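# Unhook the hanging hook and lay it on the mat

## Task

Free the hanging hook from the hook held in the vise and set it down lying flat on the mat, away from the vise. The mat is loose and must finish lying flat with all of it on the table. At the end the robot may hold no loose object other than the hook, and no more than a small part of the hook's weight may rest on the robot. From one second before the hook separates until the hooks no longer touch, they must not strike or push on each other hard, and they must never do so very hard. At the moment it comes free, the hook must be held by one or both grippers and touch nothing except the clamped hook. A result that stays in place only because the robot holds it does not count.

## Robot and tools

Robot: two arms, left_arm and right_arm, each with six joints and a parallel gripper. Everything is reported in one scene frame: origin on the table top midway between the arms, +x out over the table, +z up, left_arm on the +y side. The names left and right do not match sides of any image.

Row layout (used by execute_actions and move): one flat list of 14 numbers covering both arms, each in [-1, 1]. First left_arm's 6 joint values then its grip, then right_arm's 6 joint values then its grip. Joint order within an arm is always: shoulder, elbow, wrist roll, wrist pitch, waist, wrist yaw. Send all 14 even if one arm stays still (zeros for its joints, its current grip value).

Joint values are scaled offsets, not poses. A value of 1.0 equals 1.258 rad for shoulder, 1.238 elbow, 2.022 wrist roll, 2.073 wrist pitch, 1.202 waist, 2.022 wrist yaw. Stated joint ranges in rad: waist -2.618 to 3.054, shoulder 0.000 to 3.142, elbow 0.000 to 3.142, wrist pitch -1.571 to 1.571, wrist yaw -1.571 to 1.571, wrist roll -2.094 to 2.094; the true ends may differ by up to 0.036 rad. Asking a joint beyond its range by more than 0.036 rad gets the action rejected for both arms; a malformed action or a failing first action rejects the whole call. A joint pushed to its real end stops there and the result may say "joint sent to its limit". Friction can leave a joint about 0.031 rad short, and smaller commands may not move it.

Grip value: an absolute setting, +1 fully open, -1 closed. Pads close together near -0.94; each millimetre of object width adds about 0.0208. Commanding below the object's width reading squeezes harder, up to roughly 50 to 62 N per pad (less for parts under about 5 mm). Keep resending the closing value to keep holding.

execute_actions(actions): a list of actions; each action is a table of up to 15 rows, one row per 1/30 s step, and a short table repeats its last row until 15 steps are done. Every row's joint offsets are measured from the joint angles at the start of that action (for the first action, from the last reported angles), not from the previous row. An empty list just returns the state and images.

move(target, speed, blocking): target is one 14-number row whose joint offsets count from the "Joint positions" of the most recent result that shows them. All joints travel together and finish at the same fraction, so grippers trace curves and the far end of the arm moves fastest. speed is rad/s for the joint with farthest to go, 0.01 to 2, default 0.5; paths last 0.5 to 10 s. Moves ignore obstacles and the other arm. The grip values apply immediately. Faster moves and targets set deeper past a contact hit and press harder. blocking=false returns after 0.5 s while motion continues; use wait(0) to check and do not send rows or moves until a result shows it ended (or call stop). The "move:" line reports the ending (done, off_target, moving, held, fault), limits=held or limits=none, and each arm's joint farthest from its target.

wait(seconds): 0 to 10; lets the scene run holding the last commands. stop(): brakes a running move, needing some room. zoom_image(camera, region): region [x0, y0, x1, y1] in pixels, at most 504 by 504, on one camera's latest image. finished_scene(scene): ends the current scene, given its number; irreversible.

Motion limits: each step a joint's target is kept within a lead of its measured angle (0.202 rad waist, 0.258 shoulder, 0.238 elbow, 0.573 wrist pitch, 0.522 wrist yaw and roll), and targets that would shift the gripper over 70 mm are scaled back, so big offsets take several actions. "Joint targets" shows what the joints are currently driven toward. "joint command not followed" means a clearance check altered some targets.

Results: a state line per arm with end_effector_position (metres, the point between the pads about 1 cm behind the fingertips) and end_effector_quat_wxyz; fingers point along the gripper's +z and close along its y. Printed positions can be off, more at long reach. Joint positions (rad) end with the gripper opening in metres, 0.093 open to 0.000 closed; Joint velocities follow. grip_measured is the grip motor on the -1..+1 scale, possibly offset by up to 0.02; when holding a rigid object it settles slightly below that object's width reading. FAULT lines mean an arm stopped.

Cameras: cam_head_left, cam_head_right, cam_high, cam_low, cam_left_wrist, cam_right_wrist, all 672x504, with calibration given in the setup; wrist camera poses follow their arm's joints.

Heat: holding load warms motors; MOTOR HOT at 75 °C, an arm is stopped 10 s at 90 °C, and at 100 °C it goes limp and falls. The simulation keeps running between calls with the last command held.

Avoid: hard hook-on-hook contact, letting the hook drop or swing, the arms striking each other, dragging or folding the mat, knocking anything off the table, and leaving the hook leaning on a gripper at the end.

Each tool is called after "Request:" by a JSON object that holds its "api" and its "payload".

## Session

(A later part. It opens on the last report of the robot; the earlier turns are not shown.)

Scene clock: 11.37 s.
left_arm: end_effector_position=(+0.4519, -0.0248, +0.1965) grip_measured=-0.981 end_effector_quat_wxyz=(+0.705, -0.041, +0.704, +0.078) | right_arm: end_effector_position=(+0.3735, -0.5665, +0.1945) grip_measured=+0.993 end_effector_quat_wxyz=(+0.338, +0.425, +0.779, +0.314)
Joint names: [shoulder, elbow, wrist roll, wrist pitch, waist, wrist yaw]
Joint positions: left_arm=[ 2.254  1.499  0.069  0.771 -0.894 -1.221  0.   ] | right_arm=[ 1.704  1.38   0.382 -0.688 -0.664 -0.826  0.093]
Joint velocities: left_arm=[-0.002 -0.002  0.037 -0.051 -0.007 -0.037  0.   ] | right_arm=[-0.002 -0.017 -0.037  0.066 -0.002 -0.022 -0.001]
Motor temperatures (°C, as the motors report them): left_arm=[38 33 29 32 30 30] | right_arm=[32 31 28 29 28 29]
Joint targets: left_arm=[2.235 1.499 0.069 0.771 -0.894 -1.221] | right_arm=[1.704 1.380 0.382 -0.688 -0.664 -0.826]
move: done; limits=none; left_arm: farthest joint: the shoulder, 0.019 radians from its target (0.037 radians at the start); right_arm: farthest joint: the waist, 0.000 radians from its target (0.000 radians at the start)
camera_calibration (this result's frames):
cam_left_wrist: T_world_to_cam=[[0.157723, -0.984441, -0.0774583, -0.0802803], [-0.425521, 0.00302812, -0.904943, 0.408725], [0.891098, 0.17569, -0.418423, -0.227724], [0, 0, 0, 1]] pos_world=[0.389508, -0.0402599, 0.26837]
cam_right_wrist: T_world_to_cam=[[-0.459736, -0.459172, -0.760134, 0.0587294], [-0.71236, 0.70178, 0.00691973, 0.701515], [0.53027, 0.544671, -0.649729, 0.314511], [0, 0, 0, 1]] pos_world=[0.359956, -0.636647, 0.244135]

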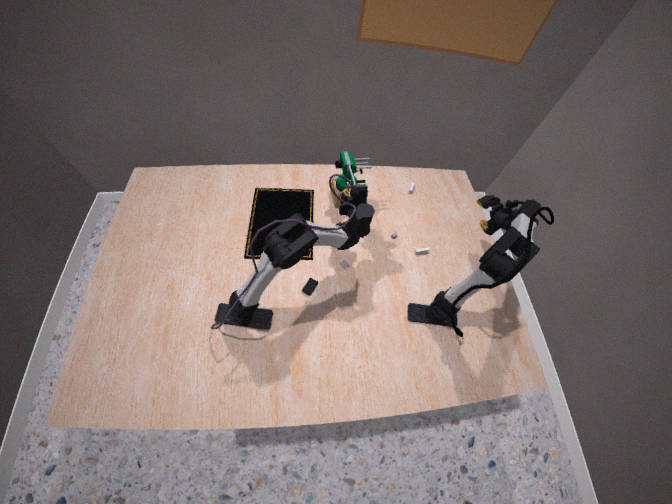

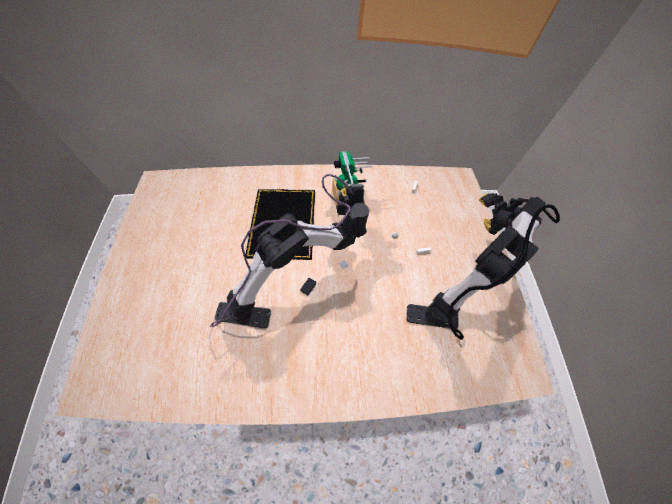

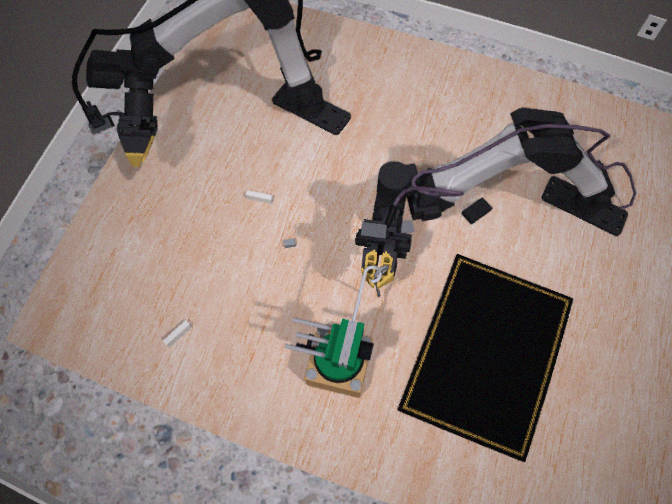

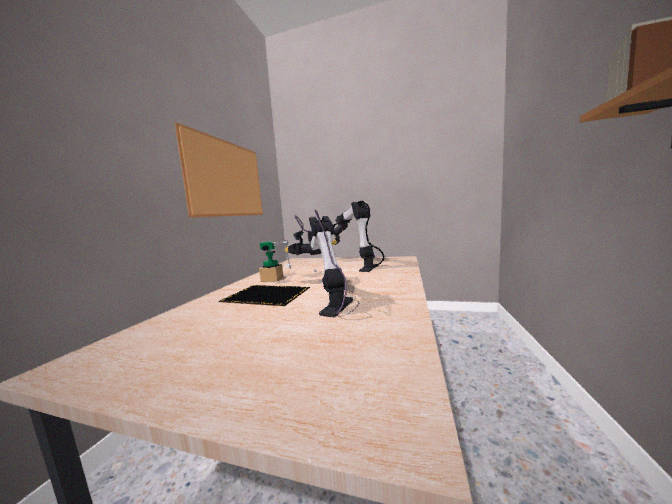

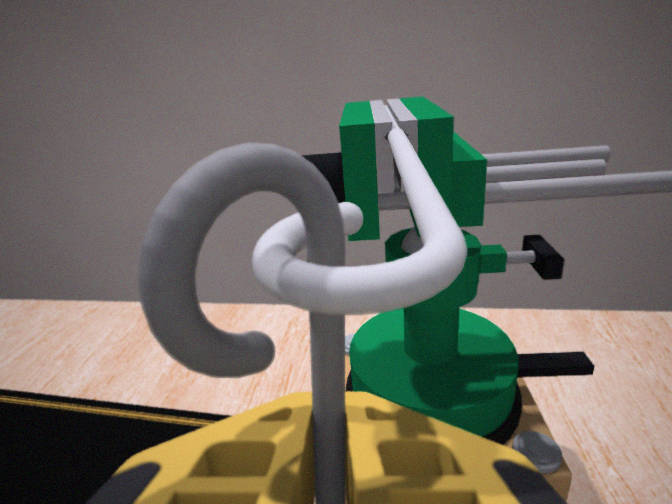

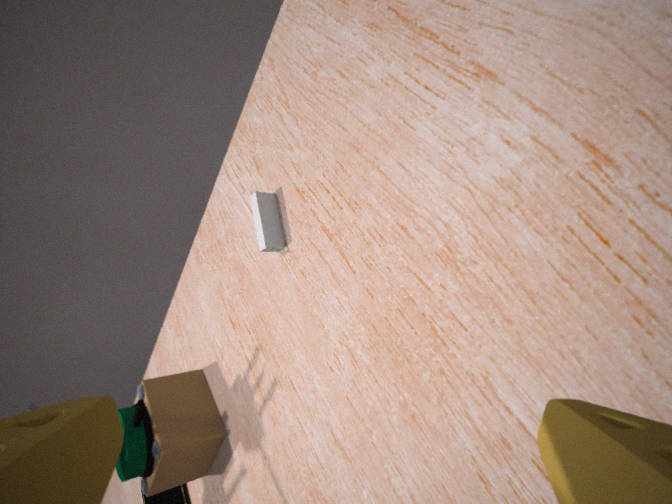

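Request:
{"api": "move", "payload": {"target": [-0.1137,-0.178,0,0.037,0.042,0.158,-1,0,0,0,0,0,0,1], "speed": 0.15}}

Scene clock: 14.40 s.
left_arm: end_effector_position=(+0.4521, -0.0292, +0.1973) grip_measured=-0.981 end_effector_quat_wxyz=(+0.707, +0.059, +0.704, -0.012) | right_arm: end_effector_position=(+0.3735, -0.5665, +0.1945) grip_measured=+0.993 end_effector_quat_wxyz=(+0.338, +0.425, +0.779, +0.314)
Joint names: [shoulder, elbow, wrist roll, wrist pitch, waist, wrist yaw]
Joint positions: left_arm=[ 2.133  1.304  0.069  0.831 -0.851 -0.909  0.   ] | right_arm=[ 1.704  1.38   0.382 -0.688 -0.664 -0.826  0.093]
Joint velocities: left_arm=[-0.002  0.002 -0.007  0.022  0.007 -0.066  0.   ] | right_arm=[-0.012 -0.007 -0.037 -0.095  0.007  0.007  0.   ]
Motor temperatures (°C, as the motors report them): left_arm=[40 33 29 32 30 30] | right_arm=[33 31 28 30 28 29]
Joint targets: left_arm=[2.111 1.279 0.069 0.848 -0.844 -0.902] | right_arm=[1.704 1.380 0.382 -0.688 -0.664 -0.826]
move: off_target (left_arm); limits=none; left_arm: farthest joint: the elbow, 0.025 radians from its target (0.220 radians at the start); right_arm: farthest joint: the waist, 0.000 radians from its target (0.000 radians at the start)
camera_calibration (this result's frames):
cam_left_wrist: T_world_to_cam=[[-0.110153, -0.989679, -0.0916613, 0.0391463], [-0.412134, 0.129402, -0.901887, 0.406594], [0.90444, -0.0615691, -0.422134, -0.238954], [0, 0, 0, 1]] pos_world=[0.388003, -0.0285839, 0.269419]
cam_right_wrist: T_world_to_cam=[[-0.459736, -0.459172, -0.760134, 0.0587294], [-0.71236, 0.70178, 0.00691973, 0.701515], [0.53027, 0.544671, -0.649729, 0.314511], [0, 0, 0, 1]] pos_world=[0.359956, -0.636647, 0.244135]

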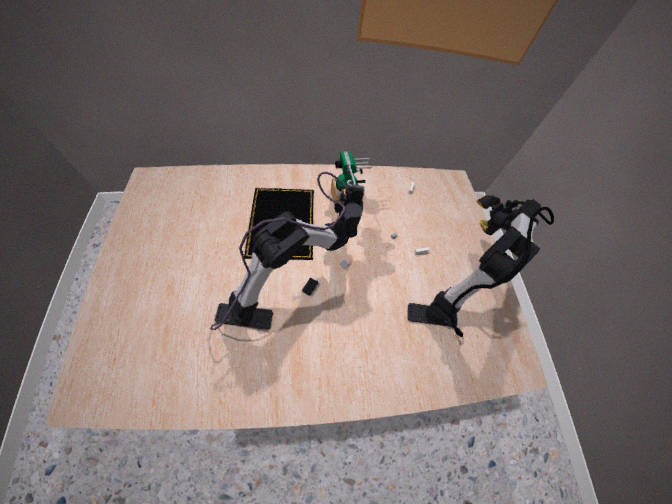

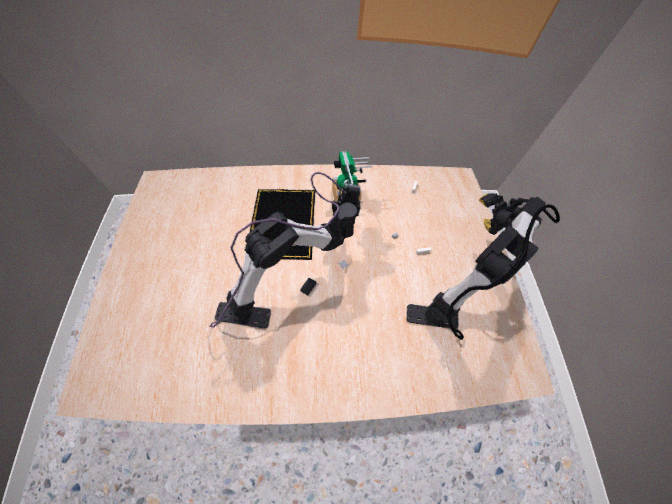

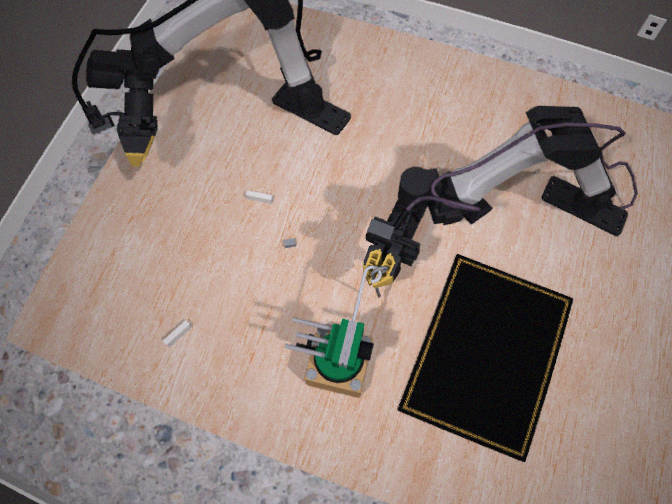

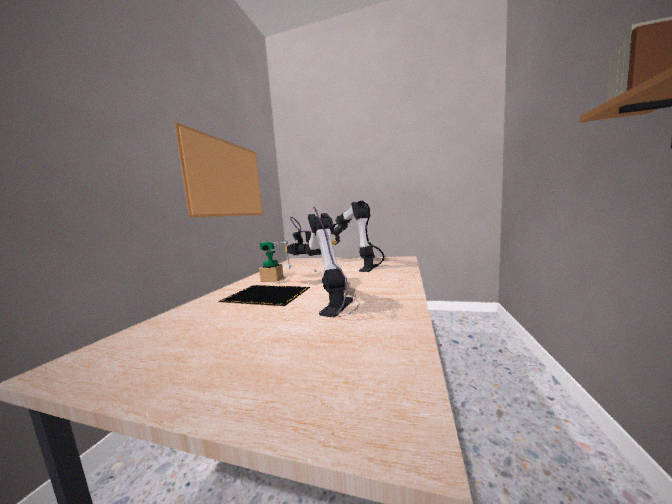

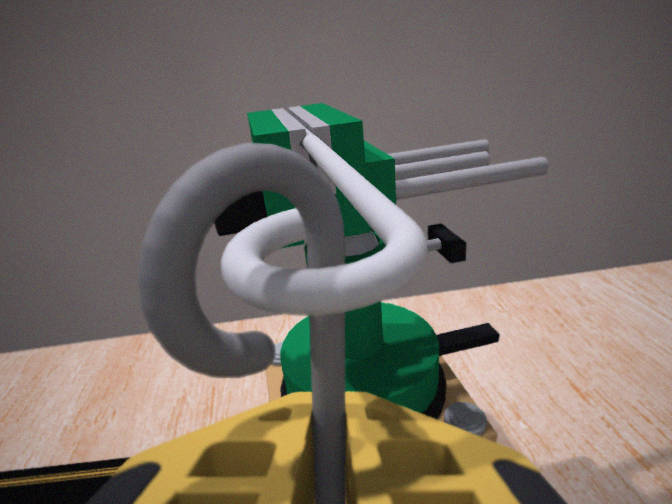

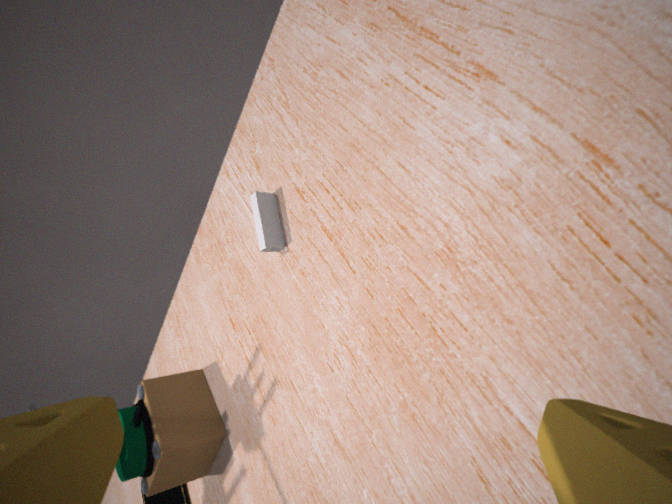

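Request:
{"api": "move", "payload": {"target": [-0.0735,-0.1183,0,0.0316,0.055,0.137,-1,0,0,0,0,0,0,1], "speed": 0.15}}

Request:
{"api": "zoom_image", "payload": {"camera": "cam_high", "region": [352, 258, 397, 303]}}

Scene clock: 17.13 s.
left_arm: end_effector_position=(+0.4529, -0.0303, +0.1954) grip_measured=-0.981 end_effector_quat_wxyz=(+0.701, +0.134, +0.695, -0.085) | right_arm: end_effector_position=(+0.3735, -0.5665, +0.1945) grip_measured=+0.993 end_effector_quat_wxyz=(+0.338, +0.425, +0.779, +0.314)
Joint names: [shoulder, elbow, wrist roll, wrist pitch, waist, wrist yaw]
Joint positions: left_arm=[ 2.062  1.183  0.069  0.877 -0.793 -0.639  0.   ] | right_arm=[ 1.704  1.38   0.382 -0.688 -0.664 -0.826  0.093]
Joint velocities: left_arm=[-0.002  0.002 -0.022  0.007 -0.002 -0.007  0.   ] | right_arm=[ 0.002 -0.002  0.066  0.081 -0.002 -0.022 -0.001]
Motor temperatures (°C, as the motors report them): left_arm=[41 33 29 33 30 30] | right_arm=[33 31 28 30 28 29]
Joint targets: left_arm=[2.040 1.158 0.069 0.896 -0.785 -0.632] | right_arm=[1.704 1.380 0.382 -0.688 -0.664 -0.826]
move: off_target (left_arm); limits=none; left_arm: farthest joint: the elbow, 0.026 radians from its target (0.147 radians at the start); right_arm: farthest joint: the waist, 0.000 radians from its target (0.000 radians at the start)
camera_calibration (this result's frames):
cam_left_wrist: T_world_to_cam=[[-0.315125, -0.94433, -0.0945329, 0.132709], [-0.377639, 0.216151, -0.90037, 0.392036], [0.870681, -0.24803, -0.424731, -0.230476], [0, 0, 0, 1]] pos_world=[0.390539, -0.0165833, 0.267632]
cam_right_wrist: T_world_to_cam=[[-0.459736, -0.459172, -0.760134, 0.0587294], [-0.71236, 0.70178, 0.00691973, 0.701515], [0.53027, 0.544671, -0.649729, 0.314511], [0, 0, 0, 1]] pos_world=[0.359956, -0.636647, 0.244135]

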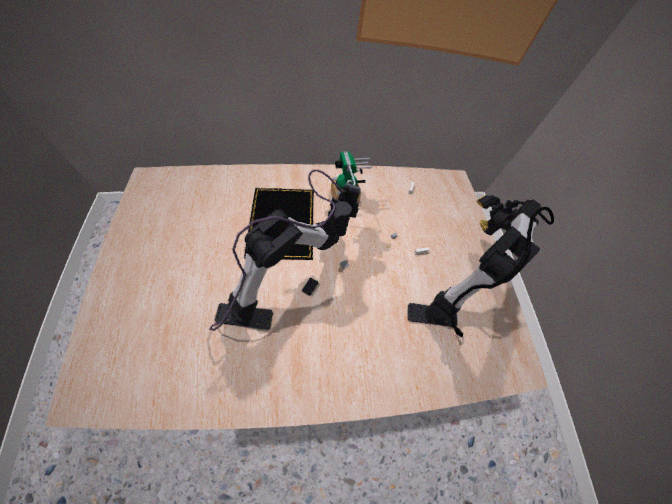

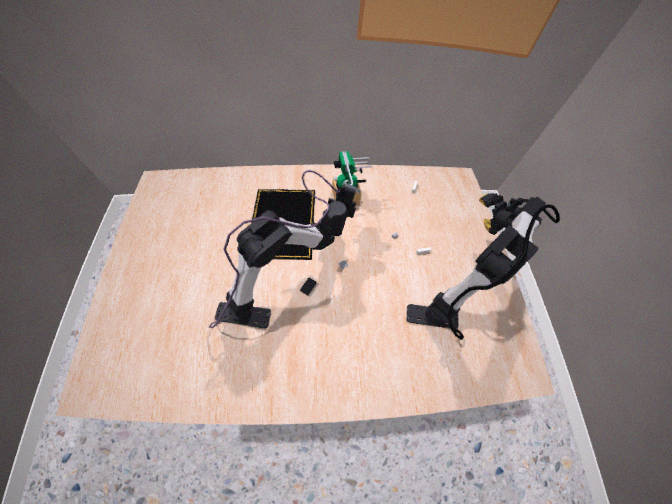

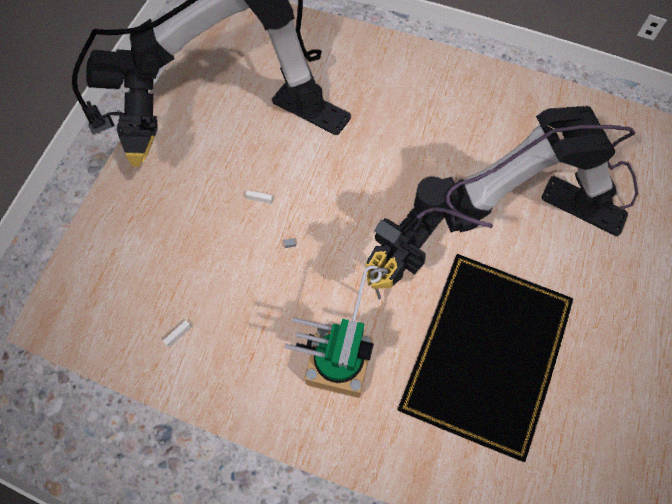

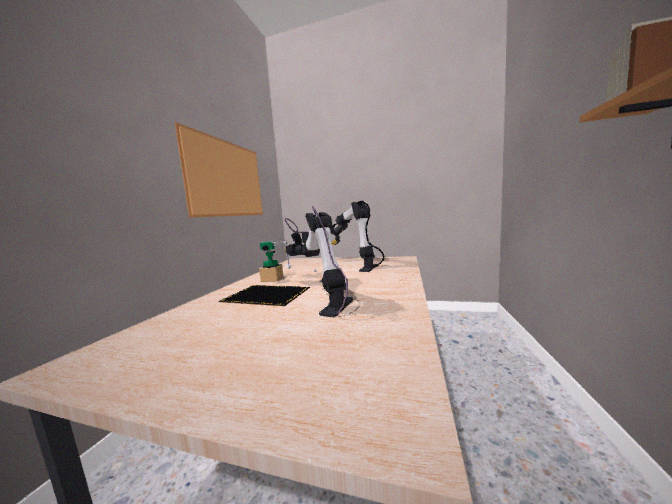

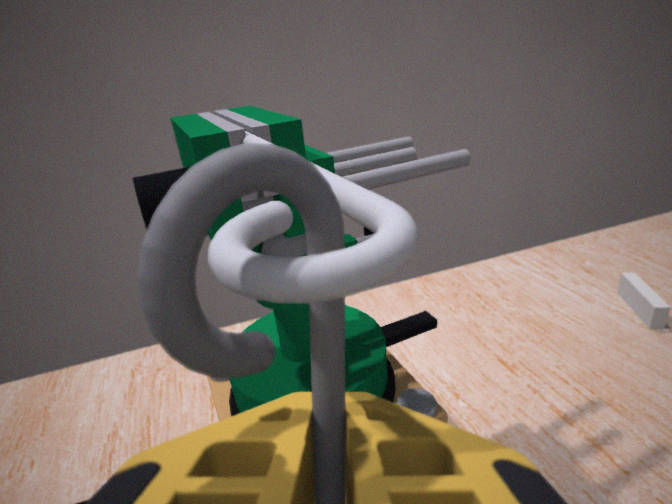

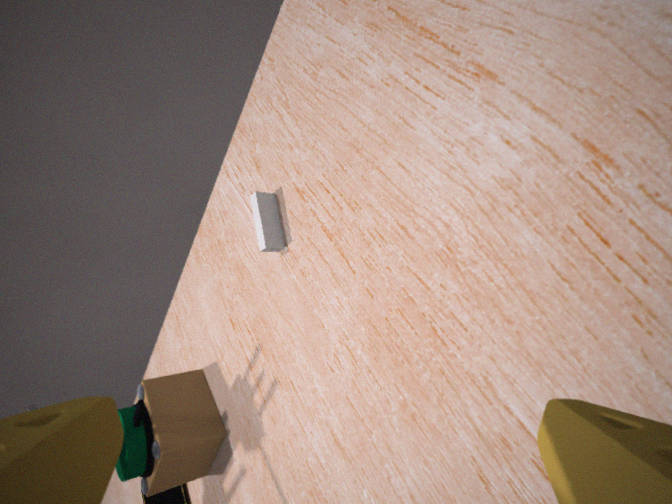

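Region (352, 258, 397, 303) of cam_high's 672x504 image, scaled by 11.200, with more detail than that image has.

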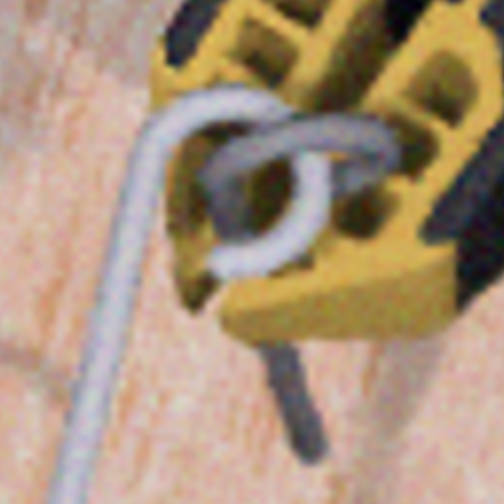

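Request:
{"api": "execute_actions", "payload": {"actions": []}}

Request:
{"api": "zoom_image", "payload": {"camera": "cam_high", "region": [352,258,397,303]}}

Scene clock: 18.20 s.
left_arm: end_effector_position=(+0.4529, -0.0304, +0.1954) grip_measured=-0.981 end_effector_quat_wxyz=(+0.701, +0.135, +0.695, -0.085) | right_arm: end_effector_position=(+0.3735, -0.5665, +0.1945) grip_measured=+0.993 end_effector_quat_wxyz=(+0.338, +0.425, +0.779, +0.314)
Joint names: [shoulder, elbow, wrist roll, wrist pitch, waist, wrist yaw]
Joint positions: left_arm=[ 2.062  1.183  0.069  0.878 -0.793 -0.639  0.   ] | right_arm=[ 1.704  1.38   0.382 -0.688 -0.664 -0.826  0.093]
Joint velocities: left_arm=[-0.007  0.012  0.022 -0.022 -0.007 -0.11   0.   ] | right_arm=[-0.007  0.002 -0.037 -0.007 -0.002 -0.022 -0.   ]
Motor temperatures (°C, as the motors report them): left_arm=[42 33 29 33 30 30] | right_arm=[33 31 28 30 28 29]
Joint targets: left_arm=[2.040 1.158 0.069 0.896 -0.785 -0.632] | right_arm=[1.704 1.380 0.382 -0.688 -0.664 -0.826]
camera_calibration (this result's frames):
cam_left_wrist: T_world_to_cam=[[-0.315464, -0.944239, -0.0943089, 0.132765], [-0.377358, 0.216015, -0.900521, 0.392011], [0.87068, -0.248494, -0.424462, -0.230507], [0, 0, 0, 1]] pos_world=[0.390509, -0.0165983, 0.267694]
cam_right_wrist: T_world_to_cam=[[-0.459736, -0.459172, -0.760134, 0.0587294], [-0.71236, 0.70178, 0.00691973, 0.701515], [0.53027, 0.544671, -0.649729, 0.314511], [0, 0, 0, 1]] pos_world=[0.359956, -0.636647, 0.244135]

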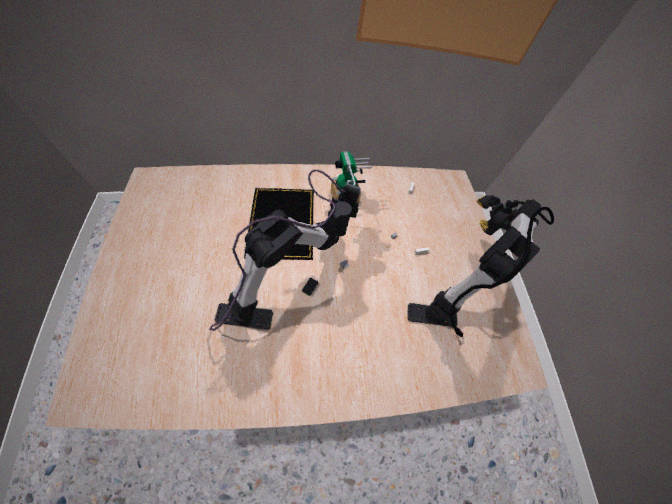

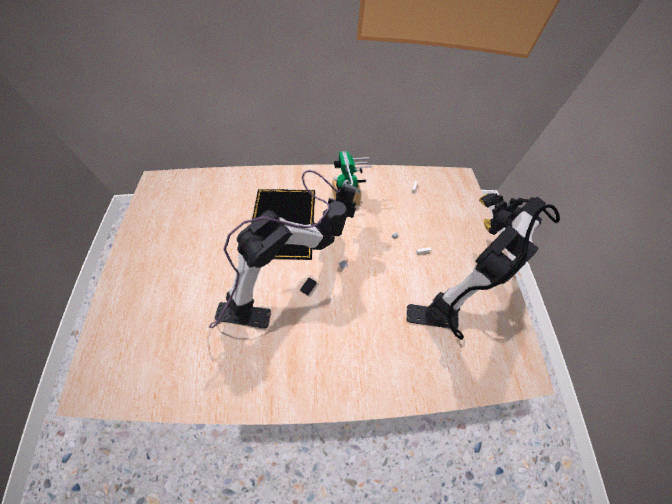

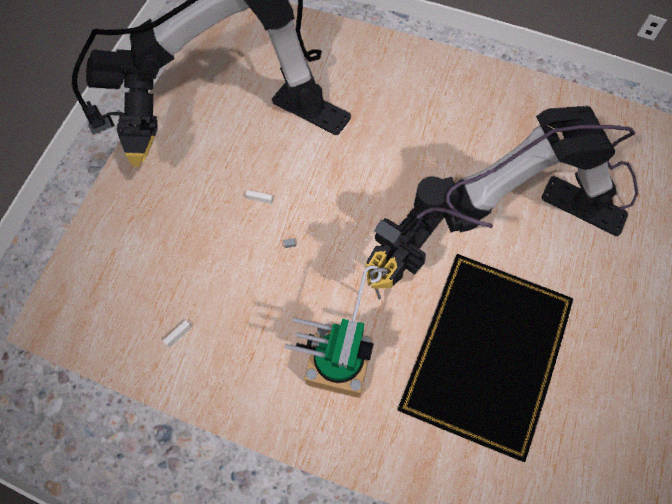

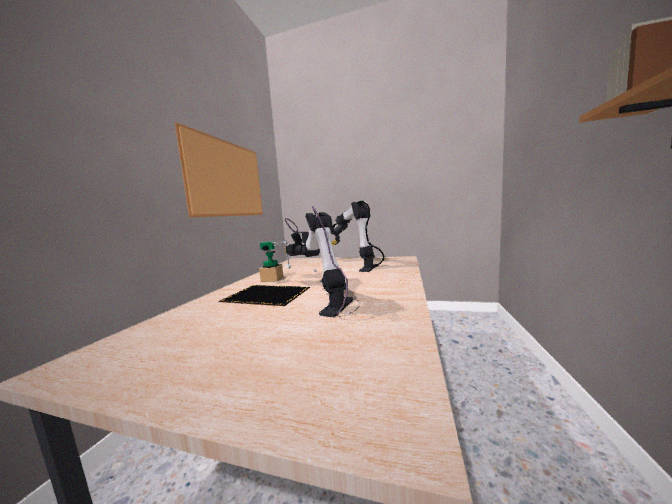

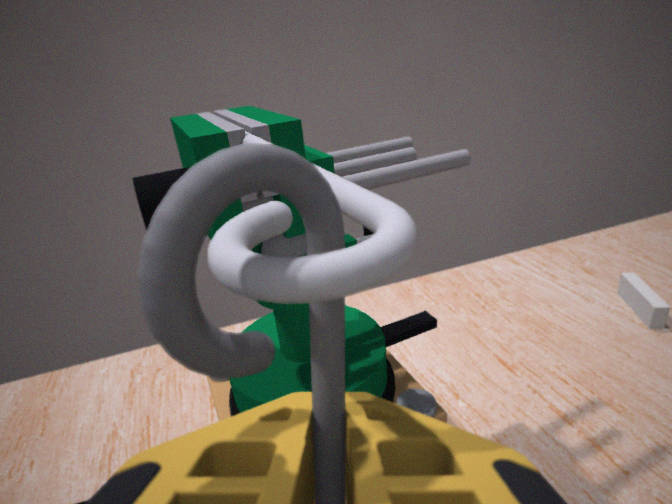

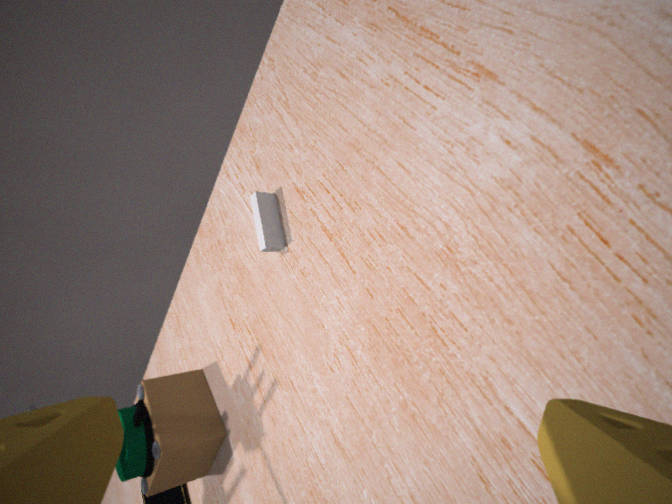

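Region (352, 258, 397, 303) of cam_high's 672x504 image, scaled by 11.200, with more detail than that image has.

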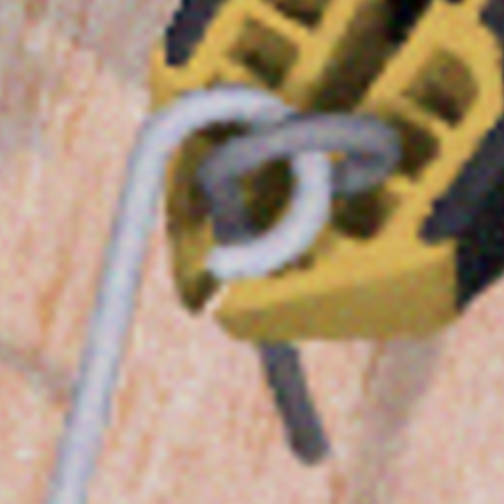

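Request:
{"api": "execute_actions", "payload": {"actions": [[[0,0,0,0,0.007,0.006,-1,0,0,0,0,0,0,1],[0,0,0,0,0.008,0.008,-1,0,0,0,0,0,0,1],[0,0,0,0,0.0095,0.010,-1,0,0,0,0,0,0,1],[0,0,0,0,0.0105,0.012,-1,0,0,0,0,0,0,1],[0,0,0,0,0.012,0.014,-1,0,0,0,0,0,0,1],[0,0,0,0,0.013,0.016,-1,0,0,0,0,0,0,1],[0,0,0,0,0.014,0.018,-1,0,0,0,0,0,0,1],[0,0,0,0,0.015,0.020,-1,0,0,0,0,0,0,1],[0,0,0,0,0.0165,0.022,-1,0,0,0,0,0,0,1],[0,0,0,0,0.0175,0.024,-1,0,0,0,0,0,0,1],[0,0,0,0,0.019,0.026,-1,0,0,0,0,0,0,1],[0,0,0,0,0.020,0.028,-1,0,0,0,0,0,0,1],[0,0,0,0,0.021,0.030,-1,0,0,0,0,0,0,1],[0,0,0,0,0.022,0.032,-1,0,0,0,0,0,0,1]]]}}

Request:
{"api": "wait", "payload": {"seconds": 0.3}}

Request:
{"api": "zoom_image", "payload": {"camera": "cam_high", "region": [352,258,397,303]}}

Scene clock: 19.70 s.
left_arm: end_effector_position=(+0.4575, -0.0303, +0.1954) grip_measured=-0.981 end_effector_quat_wxyz=(+0.700, +0.144, +0.693, -0.095) | right_arm: end_effector_position=(+0.3735, -0.5665, +0.1945) grip_measured=+0.993 end_effector_quat_wxyz=(+0.338, +0.425, +0.779, +0.314)
Joint names: [shoulder, elbow, wrist roll, wrist pitch, waist, wrist yaw]
Joint positions: left_arm=[ 2.062  1.183  0.069  0.878 -0.775 -0.595  0.   ] | right_arm=[ 1.704  1.38   0.382 -0.688 -0.664 -0.826  0.093]
Joint velocities: left_arm=[-0.012 -0.007  0.007 -0.037  0.051  0.066  0.   ] | right_arm=[-0.002 -0.012  0.022 -0.007 -0.007  0.066  0.   ]
Motor temperatures (°C, as the motors report them): left_arm=[42 33 29 34 30 30] | right_arm=[33 32 28 30 28 29]
Joint targets: left_arm=[2.062 1.183 0.069 0.878 -0.767 -0.575] | right_arm=[1.704 1.380 0.382 -0.688 -0.664 -0.826]
camera_calibration (this result's frames):
cam_left_wrist: T_world_to_cam=[[-0.340569, -0.935484, -0.0942481, 0.146012], [-0.371511, 0.225975, -0.900508, 0.391325], [0.863709, -0.271671, -0.424502, -0.231948], [0, 0, 0, 1]] pos_world=[0.395444, -0.0148516, 0.26769]
cam_right_wrist: T_world_to_cam=[[-0.459736, -0.459172, -0.760134, 0.0587294], [-0.71236, 0.70178, 0.00691973, 0.701515], [0.53027, 0.544671, -0.649729, 0.314511], [0, 0, 0, 1]] pos_world=[0.359956, -0.636647, 0.244135]

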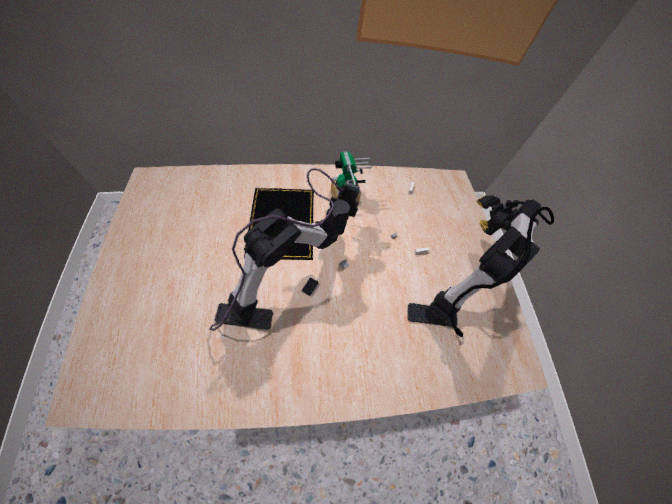

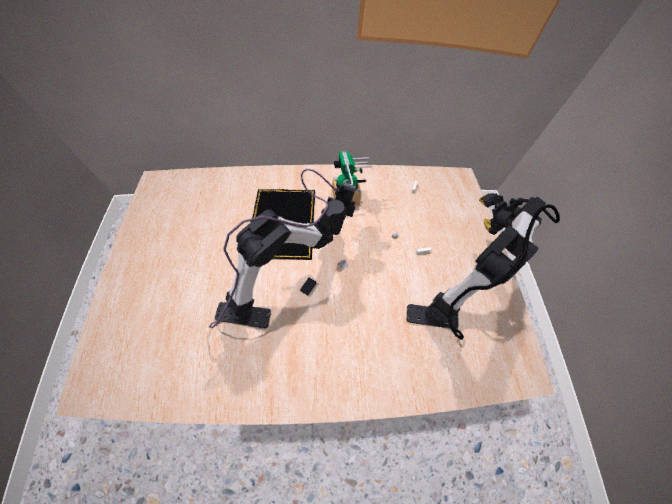

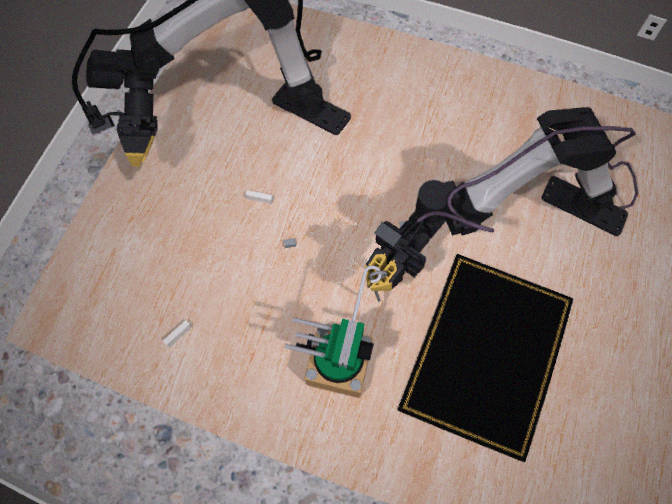

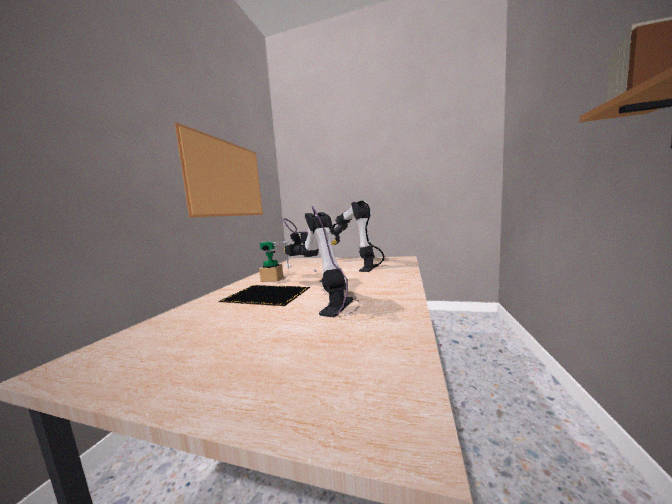

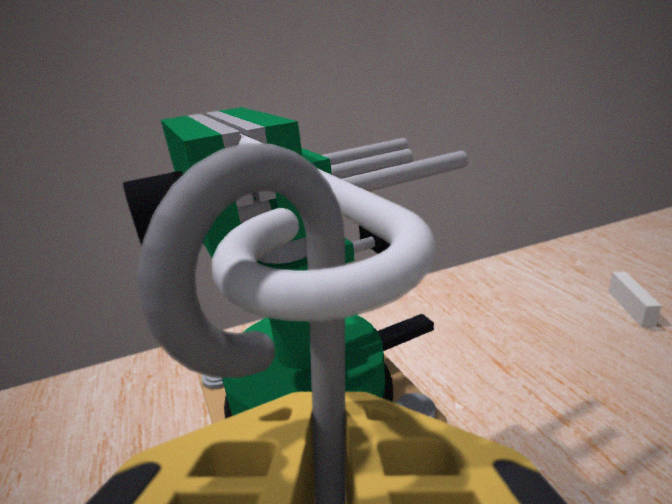

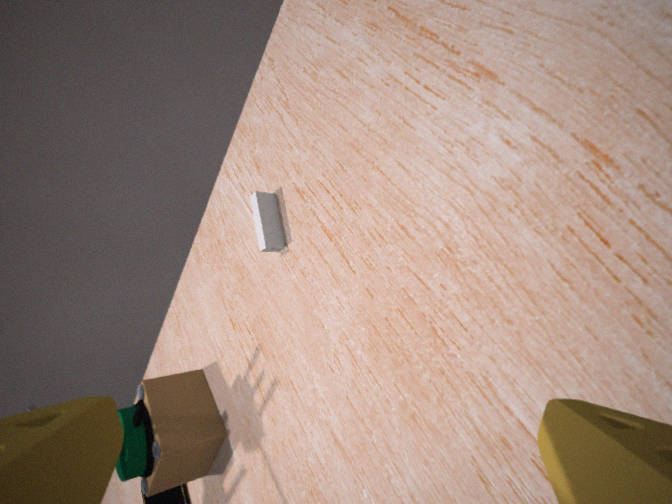

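Scene clock: 20.00 s.
left_arm: end_effector_position=(+0.4574, -0.0316, +0.1954) grip_measured=-0.981 end_effector_quat_wxyz=(+0.700, +0.147, +0.692, -0.098) | right_arm: end_effector_position=(+0.3735, -0.5665, +0.1945) grip_measured=+0.993 end_effector_quat_wxyz=(+0.338, +0.425, +0.779, +0.314)
Joint names: [shoulder, elbow, wrist roll, wrist pitch, waist, wrist yaw]
Joint positions: left_arm=[ 2.062  1.183  0.069  0.878 -0.774 -0.583  0.   ] | right_arm=[ 1.704  1.38   0.382 -0.688 -0.664 -0.826  0.093]
Joint velocities: left_arm=[-0.012  0.007  0.081 -0.037  0.022  0.007  0.   ] | right_arm=[-0.007 -0.012  0.051 -0.007 -0.007  0.022 -0.001]
Motor temperatures (°C, as the motors report them): left_arm=[42 33 29 34 30 30] | right_arm=[33 32 28 30 28 29]
Joint targets: left_arm=[2.062 1.183 0.069 0.878 -0.766 -0.574] | right_arm=[1.704 1.380 0.382 -0.688 -0.664 -0.826]
wait: 0.30 s; no rest
camera_calibration (this result's frames):
cam_left_wrist: T_world_to_cam=[[-0.350187, -0.931928, -0.0942315, 0.149327], [-0.369178, 0.229779, -0.900505, 0.390632], [0.860858, -0.280557, -0.424513, -0.231203], [0, 0, 0, 1]] pos_world=[0.395538, -0.015463, 0.267689]
cam_right_wrist: T_world_to_cam=[[-0.459736, -0.459172, -0.760134, 0.0587294], [-0.71236, 0.70178, 0.00691973, 0.701515], [0.53027, 0.544671, -0.649729, 0.314511], [0, 0, 0, 1]] pos_world=[0.359956, -0.636647, 0.244135]

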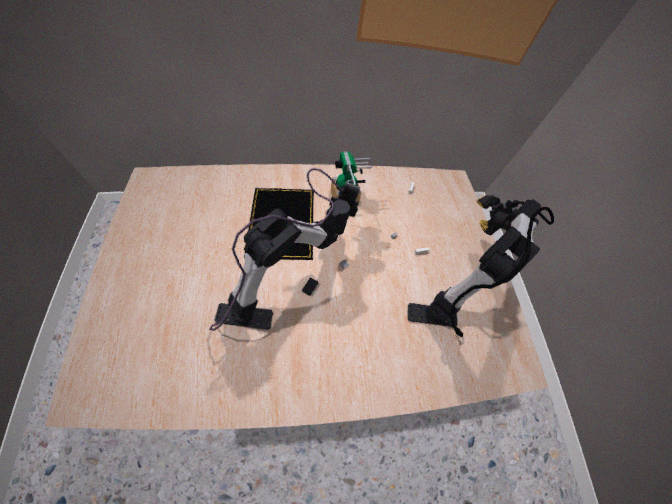

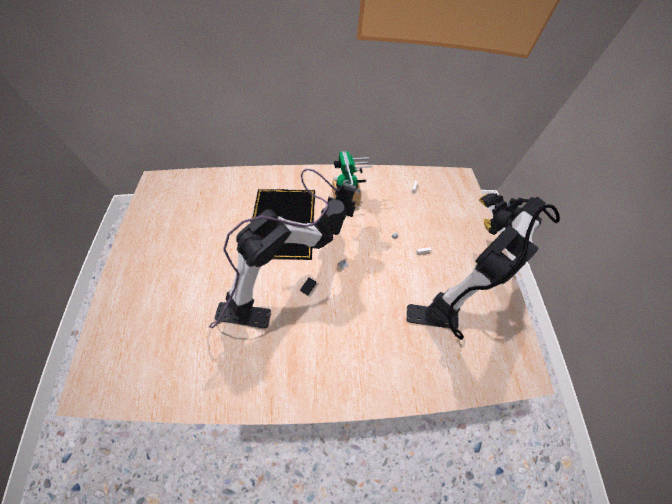

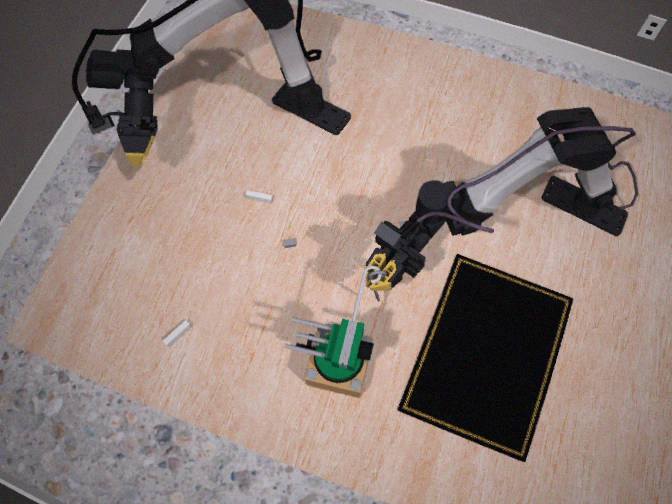

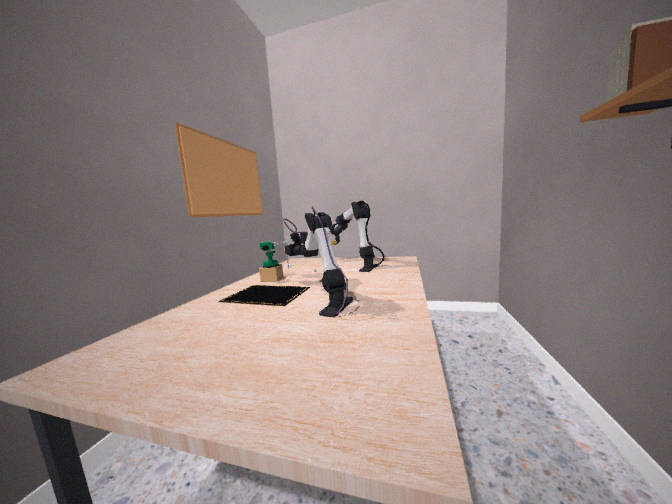

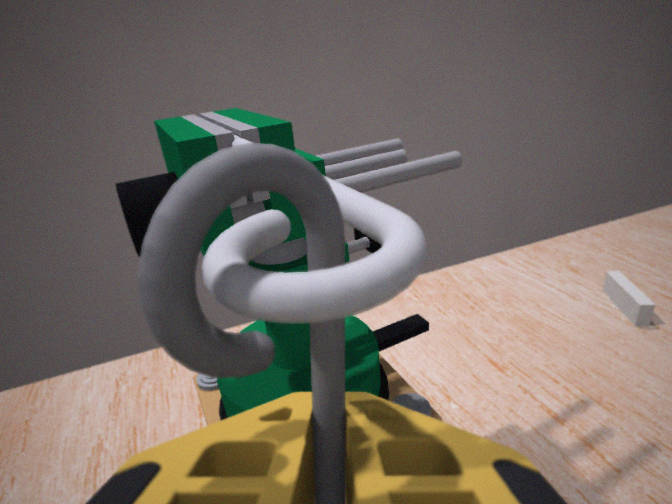

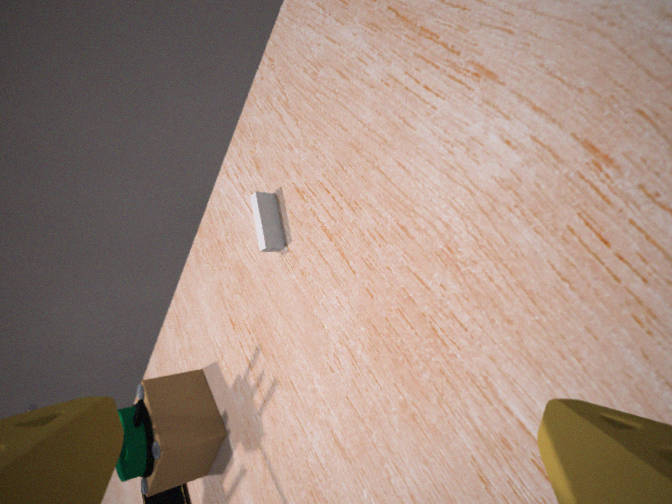

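Region (352, 258, 397, 303) of cam_high's 672x504 image, scaled by 11.200, with more detail than that image has.

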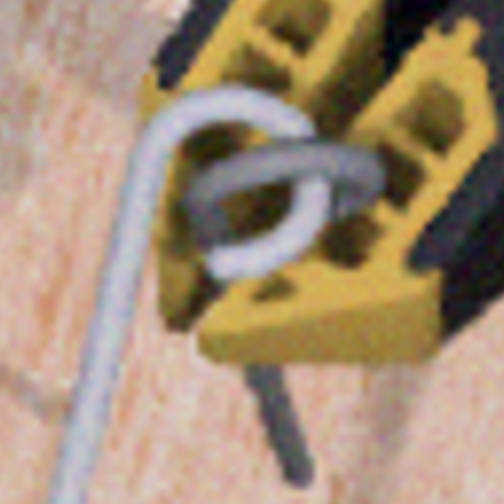

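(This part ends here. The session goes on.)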